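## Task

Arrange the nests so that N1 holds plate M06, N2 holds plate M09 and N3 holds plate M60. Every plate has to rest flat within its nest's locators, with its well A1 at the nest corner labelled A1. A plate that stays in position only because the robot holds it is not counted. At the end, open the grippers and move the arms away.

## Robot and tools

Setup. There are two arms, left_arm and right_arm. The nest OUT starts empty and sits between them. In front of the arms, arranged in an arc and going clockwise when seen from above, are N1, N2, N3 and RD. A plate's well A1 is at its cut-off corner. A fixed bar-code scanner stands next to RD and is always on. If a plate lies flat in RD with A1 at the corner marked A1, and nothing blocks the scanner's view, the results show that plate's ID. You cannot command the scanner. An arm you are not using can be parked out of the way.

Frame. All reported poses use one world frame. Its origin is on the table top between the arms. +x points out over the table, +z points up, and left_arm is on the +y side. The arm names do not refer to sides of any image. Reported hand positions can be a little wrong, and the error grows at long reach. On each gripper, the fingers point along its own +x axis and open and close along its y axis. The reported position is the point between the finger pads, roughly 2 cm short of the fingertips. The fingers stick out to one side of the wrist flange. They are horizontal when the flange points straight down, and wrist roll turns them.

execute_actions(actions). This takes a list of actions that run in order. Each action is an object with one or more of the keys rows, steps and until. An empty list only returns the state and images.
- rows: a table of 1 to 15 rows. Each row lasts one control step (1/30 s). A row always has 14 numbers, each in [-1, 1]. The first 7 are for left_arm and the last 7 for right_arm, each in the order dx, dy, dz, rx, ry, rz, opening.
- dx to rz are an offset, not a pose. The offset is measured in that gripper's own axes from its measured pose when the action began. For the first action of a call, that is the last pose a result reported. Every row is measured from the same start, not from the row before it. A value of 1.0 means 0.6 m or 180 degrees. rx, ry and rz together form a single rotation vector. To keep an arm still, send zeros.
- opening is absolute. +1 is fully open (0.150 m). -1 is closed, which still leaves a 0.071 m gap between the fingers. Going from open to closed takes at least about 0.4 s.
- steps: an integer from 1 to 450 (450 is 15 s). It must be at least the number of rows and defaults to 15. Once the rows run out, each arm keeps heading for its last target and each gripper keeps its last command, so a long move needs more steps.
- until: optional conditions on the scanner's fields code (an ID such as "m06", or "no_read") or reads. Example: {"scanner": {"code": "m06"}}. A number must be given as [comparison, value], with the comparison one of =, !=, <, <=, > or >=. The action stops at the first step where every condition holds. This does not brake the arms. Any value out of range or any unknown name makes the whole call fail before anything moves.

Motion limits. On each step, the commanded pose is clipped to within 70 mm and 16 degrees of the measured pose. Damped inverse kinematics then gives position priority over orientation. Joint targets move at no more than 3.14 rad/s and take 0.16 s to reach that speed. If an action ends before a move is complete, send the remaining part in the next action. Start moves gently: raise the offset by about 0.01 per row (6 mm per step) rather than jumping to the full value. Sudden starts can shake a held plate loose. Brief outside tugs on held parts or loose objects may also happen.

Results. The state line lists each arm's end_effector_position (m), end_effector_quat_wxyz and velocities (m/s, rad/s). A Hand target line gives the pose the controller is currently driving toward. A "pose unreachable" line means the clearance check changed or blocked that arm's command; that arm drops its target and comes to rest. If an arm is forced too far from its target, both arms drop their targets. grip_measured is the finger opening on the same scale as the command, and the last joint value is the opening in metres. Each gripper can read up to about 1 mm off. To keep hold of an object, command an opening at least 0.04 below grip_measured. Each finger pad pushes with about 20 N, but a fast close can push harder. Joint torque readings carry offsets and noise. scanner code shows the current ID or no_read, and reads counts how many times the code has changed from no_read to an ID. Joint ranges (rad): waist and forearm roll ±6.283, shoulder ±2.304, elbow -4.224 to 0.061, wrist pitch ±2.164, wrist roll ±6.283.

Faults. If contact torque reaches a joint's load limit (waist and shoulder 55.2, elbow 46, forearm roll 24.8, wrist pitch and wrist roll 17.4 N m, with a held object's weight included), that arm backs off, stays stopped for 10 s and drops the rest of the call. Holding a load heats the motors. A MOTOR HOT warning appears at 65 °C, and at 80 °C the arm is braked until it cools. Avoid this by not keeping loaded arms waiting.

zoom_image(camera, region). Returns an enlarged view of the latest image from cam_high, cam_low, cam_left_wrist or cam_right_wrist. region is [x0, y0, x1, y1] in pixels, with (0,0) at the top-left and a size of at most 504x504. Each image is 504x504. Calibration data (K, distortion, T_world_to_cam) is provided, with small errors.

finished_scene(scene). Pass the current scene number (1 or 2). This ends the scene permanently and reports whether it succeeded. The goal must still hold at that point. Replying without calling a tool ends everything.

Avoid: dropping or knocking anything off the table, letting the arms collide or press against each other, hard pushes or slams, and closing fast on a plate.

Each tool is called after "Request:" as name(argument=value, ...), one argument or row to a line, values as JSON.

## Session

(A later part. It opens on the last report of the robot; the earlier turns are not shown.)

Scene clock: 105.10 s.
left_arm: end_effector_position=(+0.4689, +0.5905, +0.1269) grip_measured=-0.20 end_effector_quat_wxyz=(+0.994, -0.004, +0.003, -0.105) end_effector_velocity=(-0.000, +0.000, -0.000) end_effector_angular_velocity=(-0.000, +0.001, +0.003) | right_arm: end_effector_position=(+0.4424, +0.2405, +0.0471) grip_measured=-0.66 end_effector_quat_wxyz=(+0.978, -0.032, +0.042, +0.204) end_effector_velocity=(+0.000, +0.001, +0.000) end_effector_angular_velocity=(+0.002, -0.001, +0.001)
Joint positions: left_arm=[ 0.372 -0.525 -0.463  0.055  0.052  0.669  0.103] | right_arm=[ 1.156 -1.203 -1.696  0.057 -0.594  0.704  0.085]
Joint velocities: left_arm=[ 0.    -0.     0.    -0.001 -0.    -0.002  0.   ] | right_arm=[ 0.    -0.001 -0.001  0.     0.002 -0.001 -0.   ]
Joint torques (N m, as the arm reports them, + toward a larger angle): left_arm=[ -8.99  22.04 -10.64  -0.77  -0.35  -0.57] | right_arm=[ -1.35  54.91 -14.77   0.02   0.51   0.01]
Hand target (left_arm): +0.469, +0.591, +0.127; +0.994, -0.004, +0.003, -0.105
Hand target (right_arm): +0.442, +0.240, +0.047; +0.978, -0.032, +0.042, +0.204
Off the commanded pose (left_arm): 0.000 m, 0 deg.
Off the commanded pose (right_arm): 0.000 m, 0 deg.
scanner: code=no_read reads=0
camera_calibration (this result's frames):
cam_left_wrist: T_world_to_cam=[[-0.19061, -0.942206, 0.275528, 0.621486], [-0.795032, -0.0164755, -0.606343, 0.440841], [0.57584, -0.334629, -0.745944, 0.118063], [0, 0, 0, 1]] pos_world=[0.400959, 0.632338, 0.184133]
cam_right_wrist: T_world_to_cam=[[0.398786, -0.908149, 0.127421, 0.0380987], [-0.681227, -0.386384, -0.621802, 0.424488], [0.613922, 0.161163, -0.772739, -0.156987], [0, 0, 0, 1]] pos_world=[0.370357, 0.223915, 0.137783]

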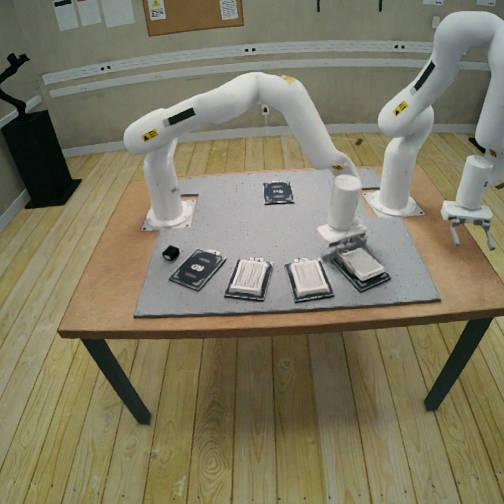

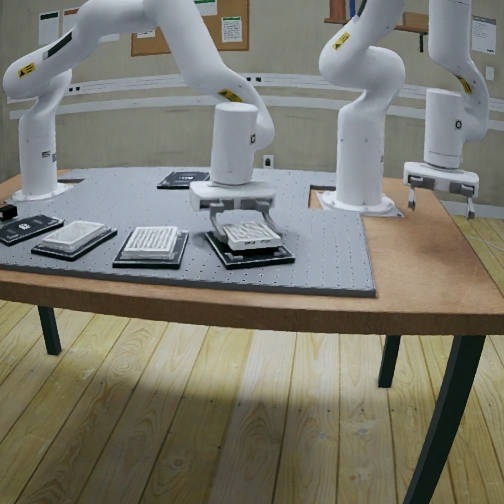

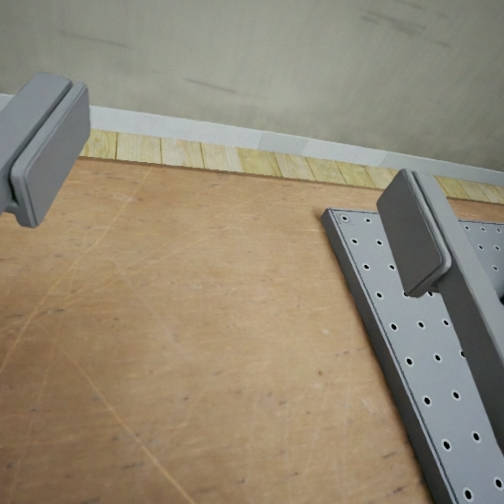

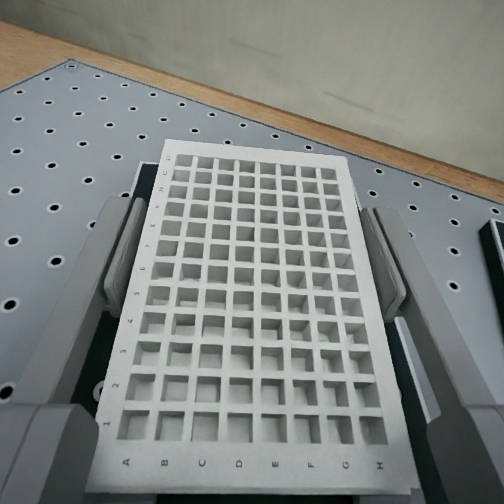

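Request:
execute_actions(
  actions=[
    {"rows":[[0,0,0,0,0,0,-0.2,0.004,0,0,0,0,0,-0.8],[0,0,0,0,0,0,-0.2,0.004,0,0,0,0,0,-0.8],[0,0,0,0,0,0,-0.2,0.004,0,0,0,0,0,-0.8],[0,0,0,0,0,0,-0.2,0.004,0,-0.003,0,0,0,-0.8],[0,0,0,0,0,0,-0.2,0.004,0,-0.006,0,0,0,-0.8],[0,0,0,0,0,0,-0.2,0.004,0,-0.01,0,0,0,-0.8]],"steps":16},
  ],
)

Request:
zoom_image(
  camera="cam_high",
  region=[310,225,410,305],
)

Request:
zoom_image(
  camera="cam_low",
  region=[180,190,310,280],
)

Scene clock: 108.97 s.
left_arm: end_effector_position=(+0.4689, +0.5905, +0.1269) grip_measured=-0.20 end_effector_quat_wxyz=(+0.994, -0.004, +0.003, -0.105) end_effector_velocity=(+0.000, -0.000, +0.000) end_effector_angular_velocity=(+0.000, -0.001, -0.001) | right_arm: end_effector_position=(+0.4442, +0.2409, +0.0410) grip_measured=-0.66 end_effector_quat_wxyz=(+0.978, -0.032, +0.042, +0.203) end_effector_velocity=(-0.000, +0.001, -0.000) end_effector_angular_velocity=(+0.001, -0.000, +0.004)
Joint positions: left_arm=[ 0.372 -0.525 -0.463  0.055  0.052  0.669  0.103] | right_arm=[ 1.154 -1.217 -1.707  0.057 -0.591  0.702  0.085]
Joint velocities: left_arm=[-0.     0.    -0.     0.001  0.     0.001  0.   ] | right_arm=[-0.    -0.001 -0.001 -0.     0.001 -0.004 -0.   ]
Joint torques (N m, as the arm reports them, + toward a larger angle): left_arm=[ -8.34  21.71 -10.83  -1.11  -0.13  -0.43] | right_arm=[ -0.8   53.51 -14.88   0.1    0.64  -0.26]
Hand target (left_arm): +0.469, +0.591, +0.127; +0.994, -0.004, +0.003, -0.105
Hand target (right_arm): +0.444, +0.241, +0.041; +0.978, -0.032, +0.042, +0.204
Off the commanded pose (left_arm): 0.000 m, 0 deg.
Off the commanded pose (right_arm): 0.000 m, 0 deg.
scanner: code=no_read reads=0
camera_calibration (this result's frames):
cam_left_wrist: T_world_to_cam=[[-0.19061, -0.942206, 0.275528, 0.621486], [-0.795033, -0.0164754, -0.606343, 0.440841], [0.575839, -0.334629, -0.745944, 0.118064], [0, 0, 0, 1]] pos_world=[0.400959, 0.632338, 0.184133]
cam_right_wrist: T_world_to_cam=[[0.39844, -0.908286, 0.127522, 0.0386854], [-0.681407, -0.386203, -0.621717, 0.422136], [0.613946, 0.160822, -0.772791, -0.162806], [0, 0, 0, 1]] pos_world=[0.372187, 0.22435, 0.131701]

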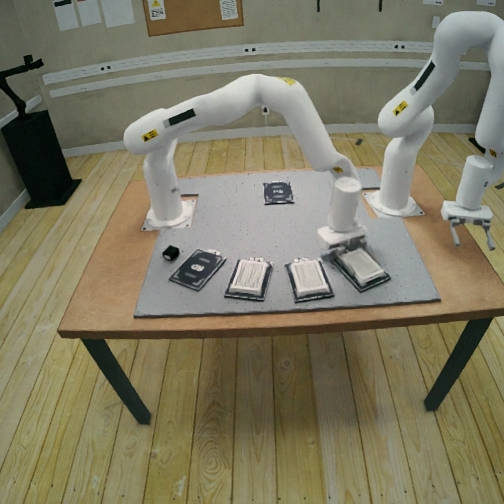

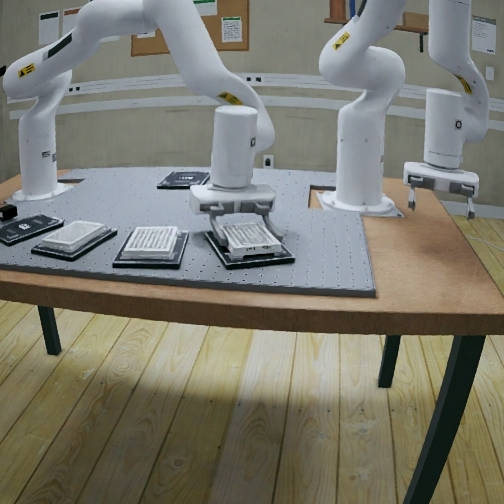

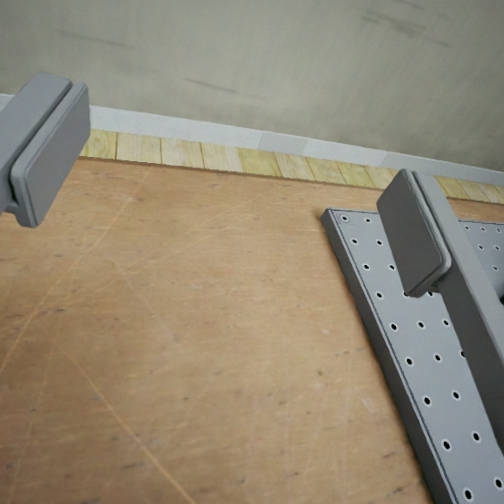

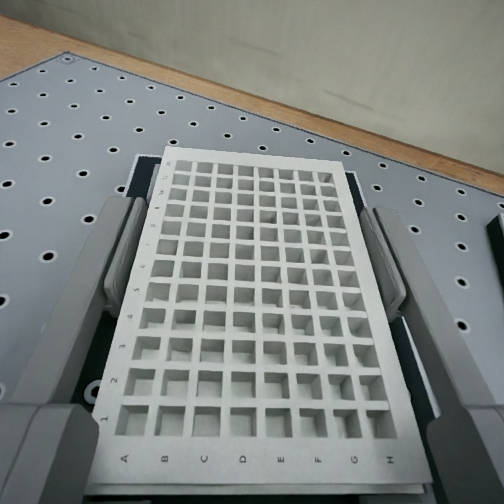

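Region (310, 225, 410, 305) of cam_high's 504x504 image, scaled by 5.040, with more detail than that image has; it fills the top 403 rows of this view, and the rest is white.

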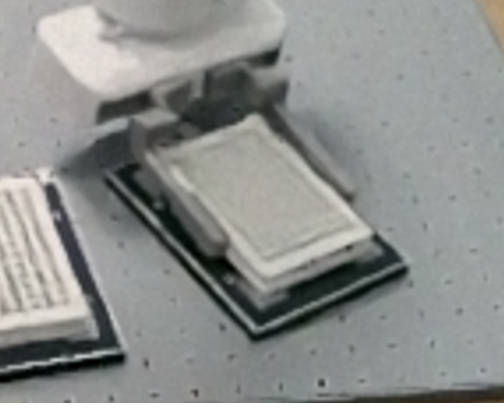

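Region (180, 190, 310, 280) of cam_low's 504x504 image, scaled by 3.877, with more detail than that image has; it fills the top 349 rows of this view, and the rest is white.

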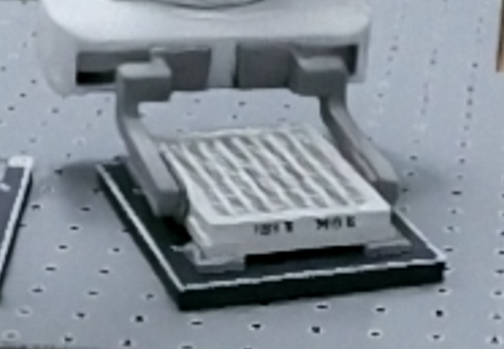

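Request:
execute_actions(
  actions=[
    {"rows":[[0,0,0,0,0,0,-0.2,0.002,0,0.002,0,0,0,-0.8],[0,0,0,0,0,0,-0.2,0.004,0,0.002,0,0,0,-0.8],[0,0,0,0,0,0,-0.2,0.007,0,0.002,0.004,-0.004,0,-0.8]],"steps":14},
  ],
)

Request:
zoom_image(
  camera="cam_high",
  region=[310,225,410,305],
)

Request:
zoom_image(
  camera="cam_low",
  region=[180,190,310,280],
)

Scene clock: 111.33 s.
left_arm: end_effector_position=(+0.4689, +0.5905, +0.1269) grip_measured=-0.20 end_effector_quat_wxyz=(+0.994, -0.004, +0.003, -0.105) end_effector_velocity=(-0.000, -0.000, -0.000) end_effector_angular_velocity=(-0.000, -0.000, -0.001) | right_arm: end_effector_position=(+0.4480, +0.2425, +0.0416) grip_measured=-0.66 end_effector_quat_wxyz=(+0.978, -0.025, +0.037, +0.203) end_effector_velocity=(+0.000, +0.000, +0.001) end_effector_angular_velocity=(+0.000, -0.000, +0.001)
Joint positions: left_arm=[ 0.372 -0.525 -0.463  0.055  0.052  0.669  0.103] | right_arm=[ 1.15  -1.22  -1.71   0.059 -0.574  0.696  0.085]
Joint velocities: left_arm=[-0.    -0.     0.     0.001  0.001 -0.     0.   ] | right_arm=[-0.     0.001 -0.001 -0.001 -0.001 -0.    -0.   ]
Joint torques (N m, as the arm reports them, + toward a larger angle): left_arm=[ -8.68  20.44 -10.15  -0.11  -0.32  -0.39] | right_arm=[ -1.68  57.05 -15.68   0.     0.8   -0.05]
Hand target (left_arm): +0.469, +0.591, +0.127; +0.994, -0.004, +0.003, -0.105
Hand target (right_arm): +0.448, +0.243, +0.042; +0.978, -0.025, +0.037, +0.203
Off the commanded pose (left_arm): 0.000 m, 0 deg.
Off the commanded pose (right_arm): 0.000 m, 0 deg.
scanner: code=no_read reads=0
camera_calibration (this result's frames):
cam_left_wrist: T_world_to_cam=[[-0.19061, -0.942206, 0.275528, 0.621486], [-0.795033, -0.0164755, -0.606343, 0.440841], [0.575839, -0.334629, -0.745944, 0.118064], [0, 0, 0, 1]] pos_world=[0.400959, 0.632338, 0.184133]
cam_right_wrist: T_world_to_cam=[[0.397215, -0.910446, 0.115366, 0.0401693], [-0.677599, -0.375736, -0.632205, 0.421979], [0.618935, 0.172949, -0.766165, -0.170411], [0, 0, 0, 1]] pos_world=[0.37545, 0.224597, 0.13158]

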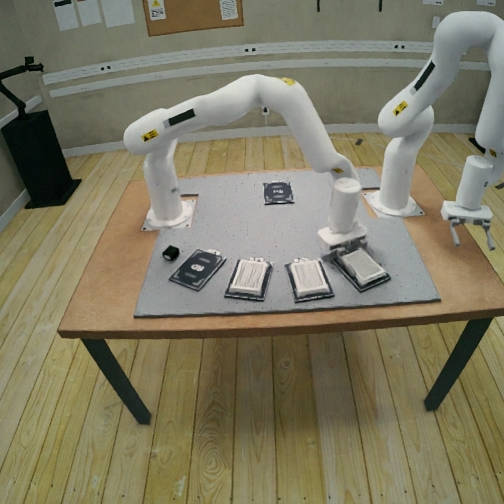

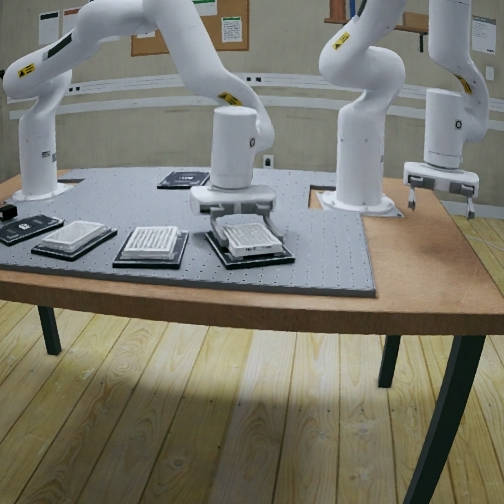

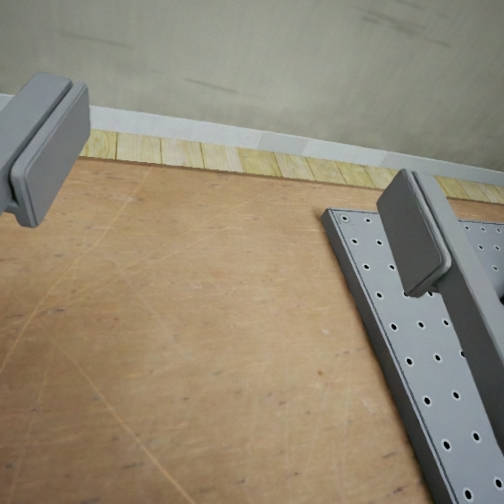

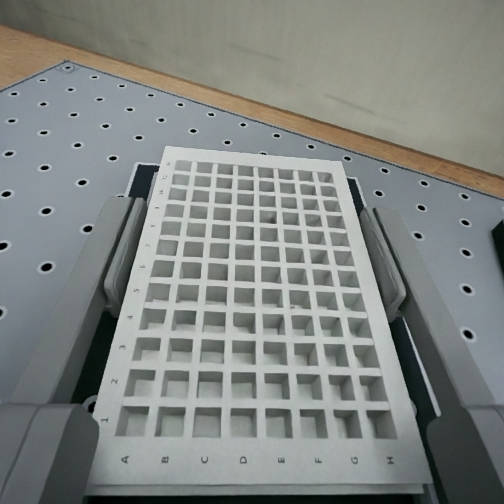

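Region (310, 225, 410, 305) of cam_high's 504x504 image, scaled by 5.040, with more detail than that image has; it fills the top 403 rows of this view, and the rest is white.

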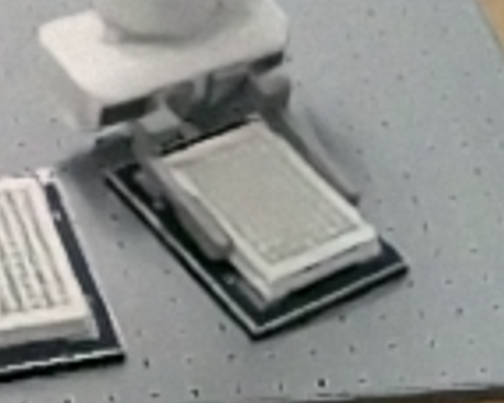

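Region (180, 190, 310, 280) of cam_low's 504x504 image, scaled by 3.877, with more detail than that image has; it fills the top 349 rows of this view, and the rest is white.

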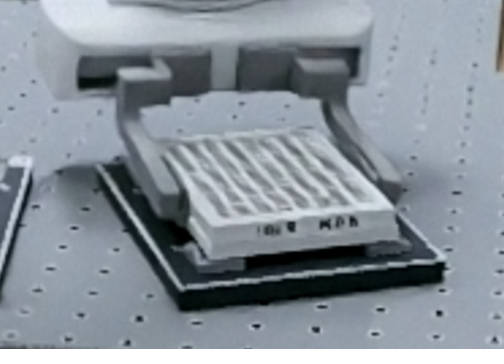

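Request:
execute_actions(
  actions=[
    {"rows":[[0,0,0,0,0,0,-0.2,-0.002,0,0,0,0,0,-0.8],[0,0,0,0,0,0,-0.2,-0.002,0,0,0,0,0,-0.8],[0,0,0,0,0,0,-0.2,-0.002,0,-0.002,0,0,0,-0.8],[0,0,0,0,0,0,-0.2,-0.002,0,-0.004,0,0,0,-0.8],[0,0,0,0,0,0,-0.2,-0.002,0,-0.006,0,0,0,-0.8]],"steps":14},
    {"rows":[[0,0,0,0,0,0,-0.2,0,0,0,0,0,0,-0.66],[0,0,0,0,0,0,-0.2,0,0,0,0,0,0,-0.62],[0,0,0,0,0,0,-0.2,0,0,0,0,0,0,-0.55],[0,0,0,0,0,0,-0.2,0,0,0,0,0,0,-0.2]],"steps":10},
    {"rows":[[0,0,0,0,0,0,-0.2,0,0,0.03,0,0,0,-0.2],[0,0,0,0,0,0,-0.2,0,0,0.06,0,0,0,-0.2],[0,0,0,0,0,0,-0.2,-0.03,0,0.1,0,0,0,-0.2],[0,0,0,0,0,0,-0.2,-0.1,0,0.15,0,0,0,-0.2]],"steps":20},
  ],
)

Request:
zoom_image(
  camera="cam_low",
  region=[180,190,310,280],
)

Scene clock: 115.73 s.
left_arm: end_effector_position=(+0.4689, +0.5905, +0.1269) grip_measured=-0.20 end_effector_quat_wxyz=(+0.994, -0.004, +0.003, -0.105) end_effector_velocity=(+0.000, +0.000, +0.000) end_effector_angular_velocity=(+0.000, -0.000, +0.000) | right_arm: end_effector_position=(+0.3978, +0.2237, +0.1324) grip_measured=-0.20 end_effector_quat_wxyz=(+0.978, -0.025, +0.037, +0.203) end_effector_velocity=(-0.001, +0.001, +0.005) end_effector_angular_velocity=(+0.005, -0.002, +0.000)
Joint positions: left_arm=[ 0.372 -0.525 -0.463  0.055  0.052  0.669  0.103] | right_arm=[ 1.208 -0.978 -1.49   0.065 -0.593  0.75   0.103]
Joint velocities: left_arm=[-0. -0.  0. -0.  0. -0. -0.] | right_arm=[ 0.002  0.007  0.002 -0.     0.     0.002  0.   ]
Joint torques (N m, as the arm reports them, + toward a larger angle): left_arm=[-10.66  21.73 -10.54  -0.46  -0.37  -0.51] | right_arm=[ -3.03  51.97 -15.43   0.18   0.53   0.1 ]
Hand target (left_arm): +0.469, +0.591, +0.127; +0.994, -0.004, +0.003, -0.105
Hand target (right_arm): +0.398, +0.224, +0.133; +0.978, -0.024, +0.037, +0.203
Off the commanded pose (left_arm): 0.000 m, 0 deg.
Off the commanded pose (right_arm): 0.001 m, 0 deg.
scanner: code=no_read reads=0
camera_calibration (this result's frames):
cam_left_wrist: T_world_to_cam=[[-0.19061, -0.942206, 0.275528, 0.621486], [-0.795033, -0.0164758, -0.606343, 0.440842], [0.575839, -0.334629, -0.745944, 0.118063], [0, 0, 0, 1]] pos_world=[0.400959, 0.632338, 0.184133]
cam_right_wrist: T_world_to_cam=[[0.396875, -0.910622, 0.115142, 0.0327481], [-0.677575, -0.375282, -0.632499, 0.43821], [0.619178, 0.173006, -0.765955, -0.0665872], [0, 0, 0, 1]] pos_world=[0.325153, 0.205793, 0.222394]

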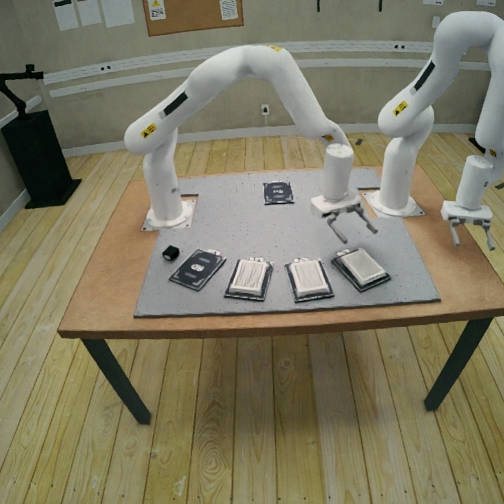

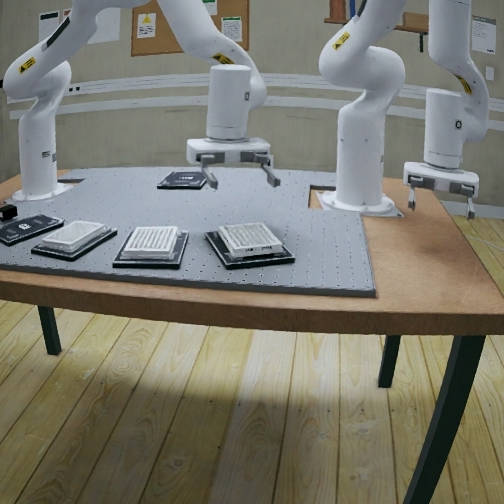

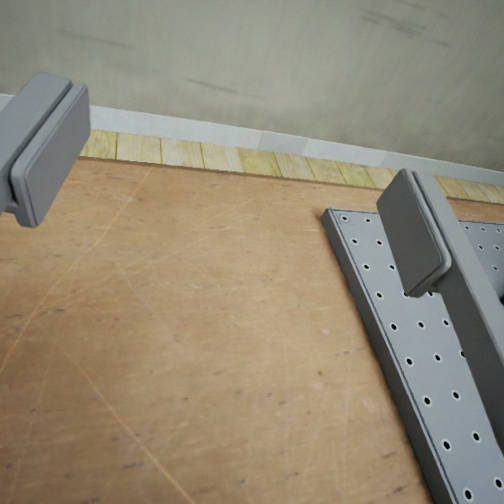

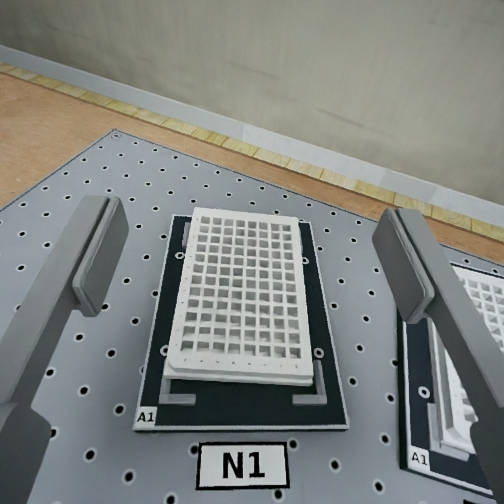

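Region (180, 190, 310, 280) of cam_low's 504x504 image, scaled by 3.877, with more detail than that image has; it fills the top 349 rows of this view, and the rest is white.

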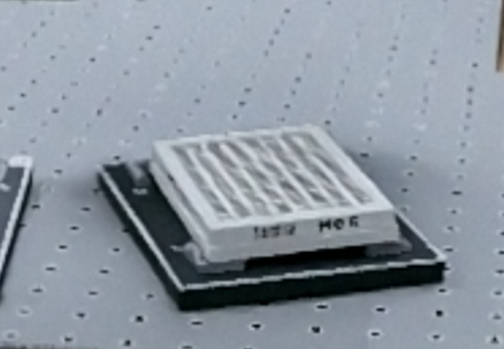

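Request:
execute_actions(
  actions=[
    {"rows":[[0,0,0,0,0,0,-0.2,0,0,0,0.011,-0.026,0,-0.2]],"steps":10},
    {"rows":[[0,0,0,0,0,0,-0.2,0.084,-0.005,-0.1,0,0,0,-0.2]],"steps":18},
    {"rows":[[0,0,0,0,0,0,-0.2,0,0,-0.03,0,0,0,-0.2],[0,0,0,0,0,0,-0.2,0,0,-0.057,0,0,0,-0.2]],"steps":16},
    {"rows":[[0,0,0,0,0,0,-0.2,0,0,0,0,0,0,-0.4],[0,0,0,0,0,0,-0.2,0,0,0,0,0,0,-0.5],[0,0,0,0,0,0,-0.2,0,0,0,0,0,0,-0.55],[0,0,0,0,0,0,-0.2,0,0,0,0,0,0,-0.6],[0,0,0,0,0,0,-0.2,0,0,0,0,0,0,-0.64],[0,0,0,0,0,0,-0.2,0,0,0,0,0,0,-0.68],[0,0,0,0,0,0,-0.2,0,0,0,0,0,0,-0.8]],"steps":14},
    {"rows":[[0,0,0,0,0,0,-0.2,-0.002,0,0.001,0,0,0,-0.8],[0,0,0,0,0,0,-0.2,-0.004,-0.001,0.001,0,0,0,-0.8],[0,0,0,0,0,0,-0.2,-0.006,-0.002,0.001,0,0,0,-0.8],[0,0,0,0,0,0,-0.2,-0.008,-0.002,0.001,0,0,0,-0.8]],"steps":14},
    {"rows":[[0,0,0,0,0,0,-0.2,0,0,0,0,0,0,-0.66],[0,0,0,0,0,0,-0.2,0,0,0,0,0,0,-0.62],[0,0,0,0,0,0,-0.2,0,0,0,0,0,0,-0.55],[0,0,0,0,0,0,-0.2,0,0,0,0,0,0,-0.2]],"steps":10},
    {"rows":[[0,0,0,0,0,0,-0.2,0,0,0.03,0,0,0,-0.2],[0,0,0,0,0,0,-0.2,0,0,0.06,0,0,0,-0.2],[0,0,0,0,0,0,-0.2,-0.03,0,0.1,0,0,0,-0.2],[0,0,0,0,0,0,-0.2,-0.08,0,0.13,0,0,0,-0.2]],"steps":20},
  ],
)

Request:
zoom_image(
  camera="cam_low",
  region=[180,190,310,280],
)

Scene clock: 125.93 s.
left_arm: end_effector_position=(+0.4689, +0.5905, +0.1269) grip_measured=-0.20 end_effector_quat_wxyz=(+0.994, -0.004, +0.003, -0.105) end_effector_velocity=(+0.000, +0.000, +0.000) end_effector_angular_velocity=(+0.000, -0.001, +0.002) | right_arm: end_effector_position=(+0.3972, +0.2190, +0.1171) grip_measured=-0.20 end_effector_quat_wxyz=(+0.979, +0.001, +0.001, +0.204) end_effector_velocity=(-0.001, +0.001, +0.003) end_effector_angular_velocity=(+0.003, -0.001, +0.002)
Joint positions: left_arm=[ 0.372 -0.525 -0.463  0.055  0.052  0.669  0.103] | right_arm=[ 1.214 -0.995 -1.442  0.006 -0.447  0.806  0.103]
Joint velocities: left_arm=[ 0.     0.    -0.     0.     0.001 -0.002 -0.   ] | right_arm=[ 0.002  0.005  0.002  0.     0.    -0.     0.   ]
Joint torques (N m, as the arm reports them, + toward a larger angle): left_arm=[-11.35  21.47 -10.08  -0.43  -0.15  -0.51] | right_arm=[ -2.97  51.21 -14.74  -0.07   0.59   0.06]
Hand target (left_arm): +0.469, +0.591, +0.127; +0.994, -0.004, +0.003, -0.105
Hand target (right_arm): +0.397, +0.219, +0.118; +0.979, +0.001, +0.001, +0.204
Off the commanded pose (left_arm): 0.000 m, 0 deg.
Off the commanded pose (right_arm): 0.001 m, 0 deg.
scanner: code=no_read reads=0
camera_calibration (this result's frames):
cam_left_wrist: T_world_to_cam=[[-0.19061, -0.942206, 0.275528, 0.621486], [-0.795032, -0.016476, -0.606343, 0.440842], [0.57584, -0.334629, -0.745944, 0.118063], [0, 0, 0, 1]] pos_world=[0.400959, 0.632338, 0.184133]
cam_right_wrist: T_world_to_cam=[[0.391288, -0.916742, 0.0804794, 0.0380552], [-0.637654, -0.333141, -0.694561, 0.408452], [0.663545, 0.220455, -0.714918, -0.111155], [0, 0, 0, 1]] pos_world=[0.319317, 0.195463, 0.201165]

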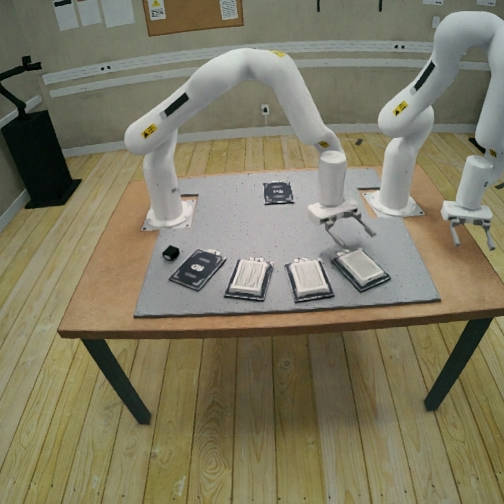

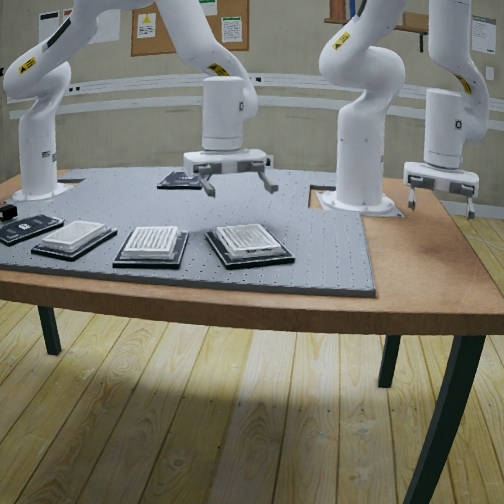

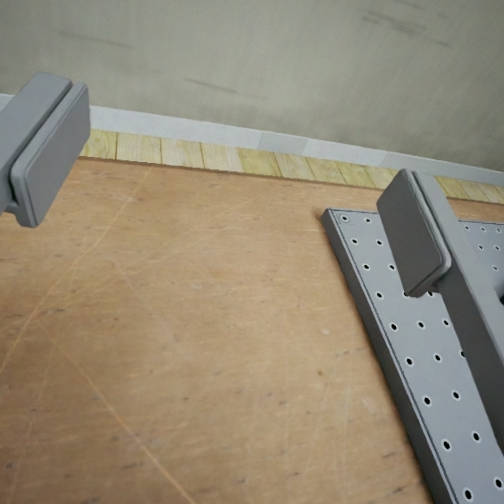

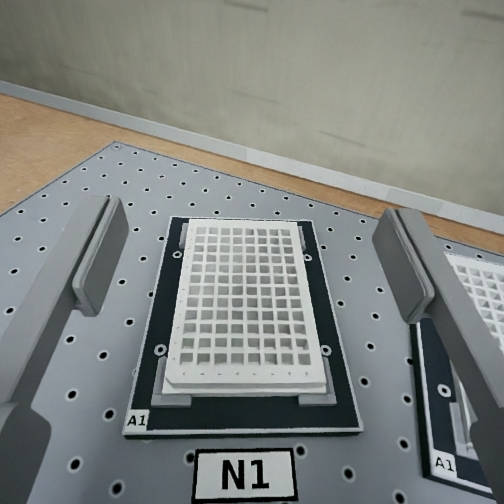

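Region (180, 190, 310, 280) of cam_low's 504x504 image, scaled by 3.877, with more detail than that image has; it fills the top 349 rows of this view, and the rest is white.

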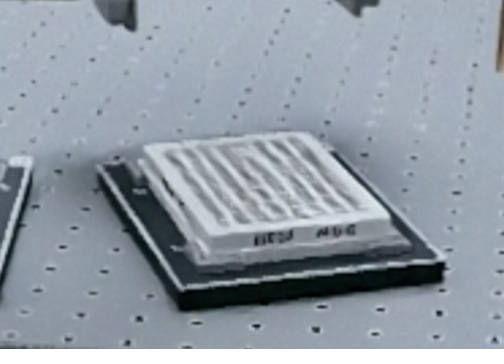

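Request:
finished_scene(
  scene=1,
)

The scene is finished: the task was done.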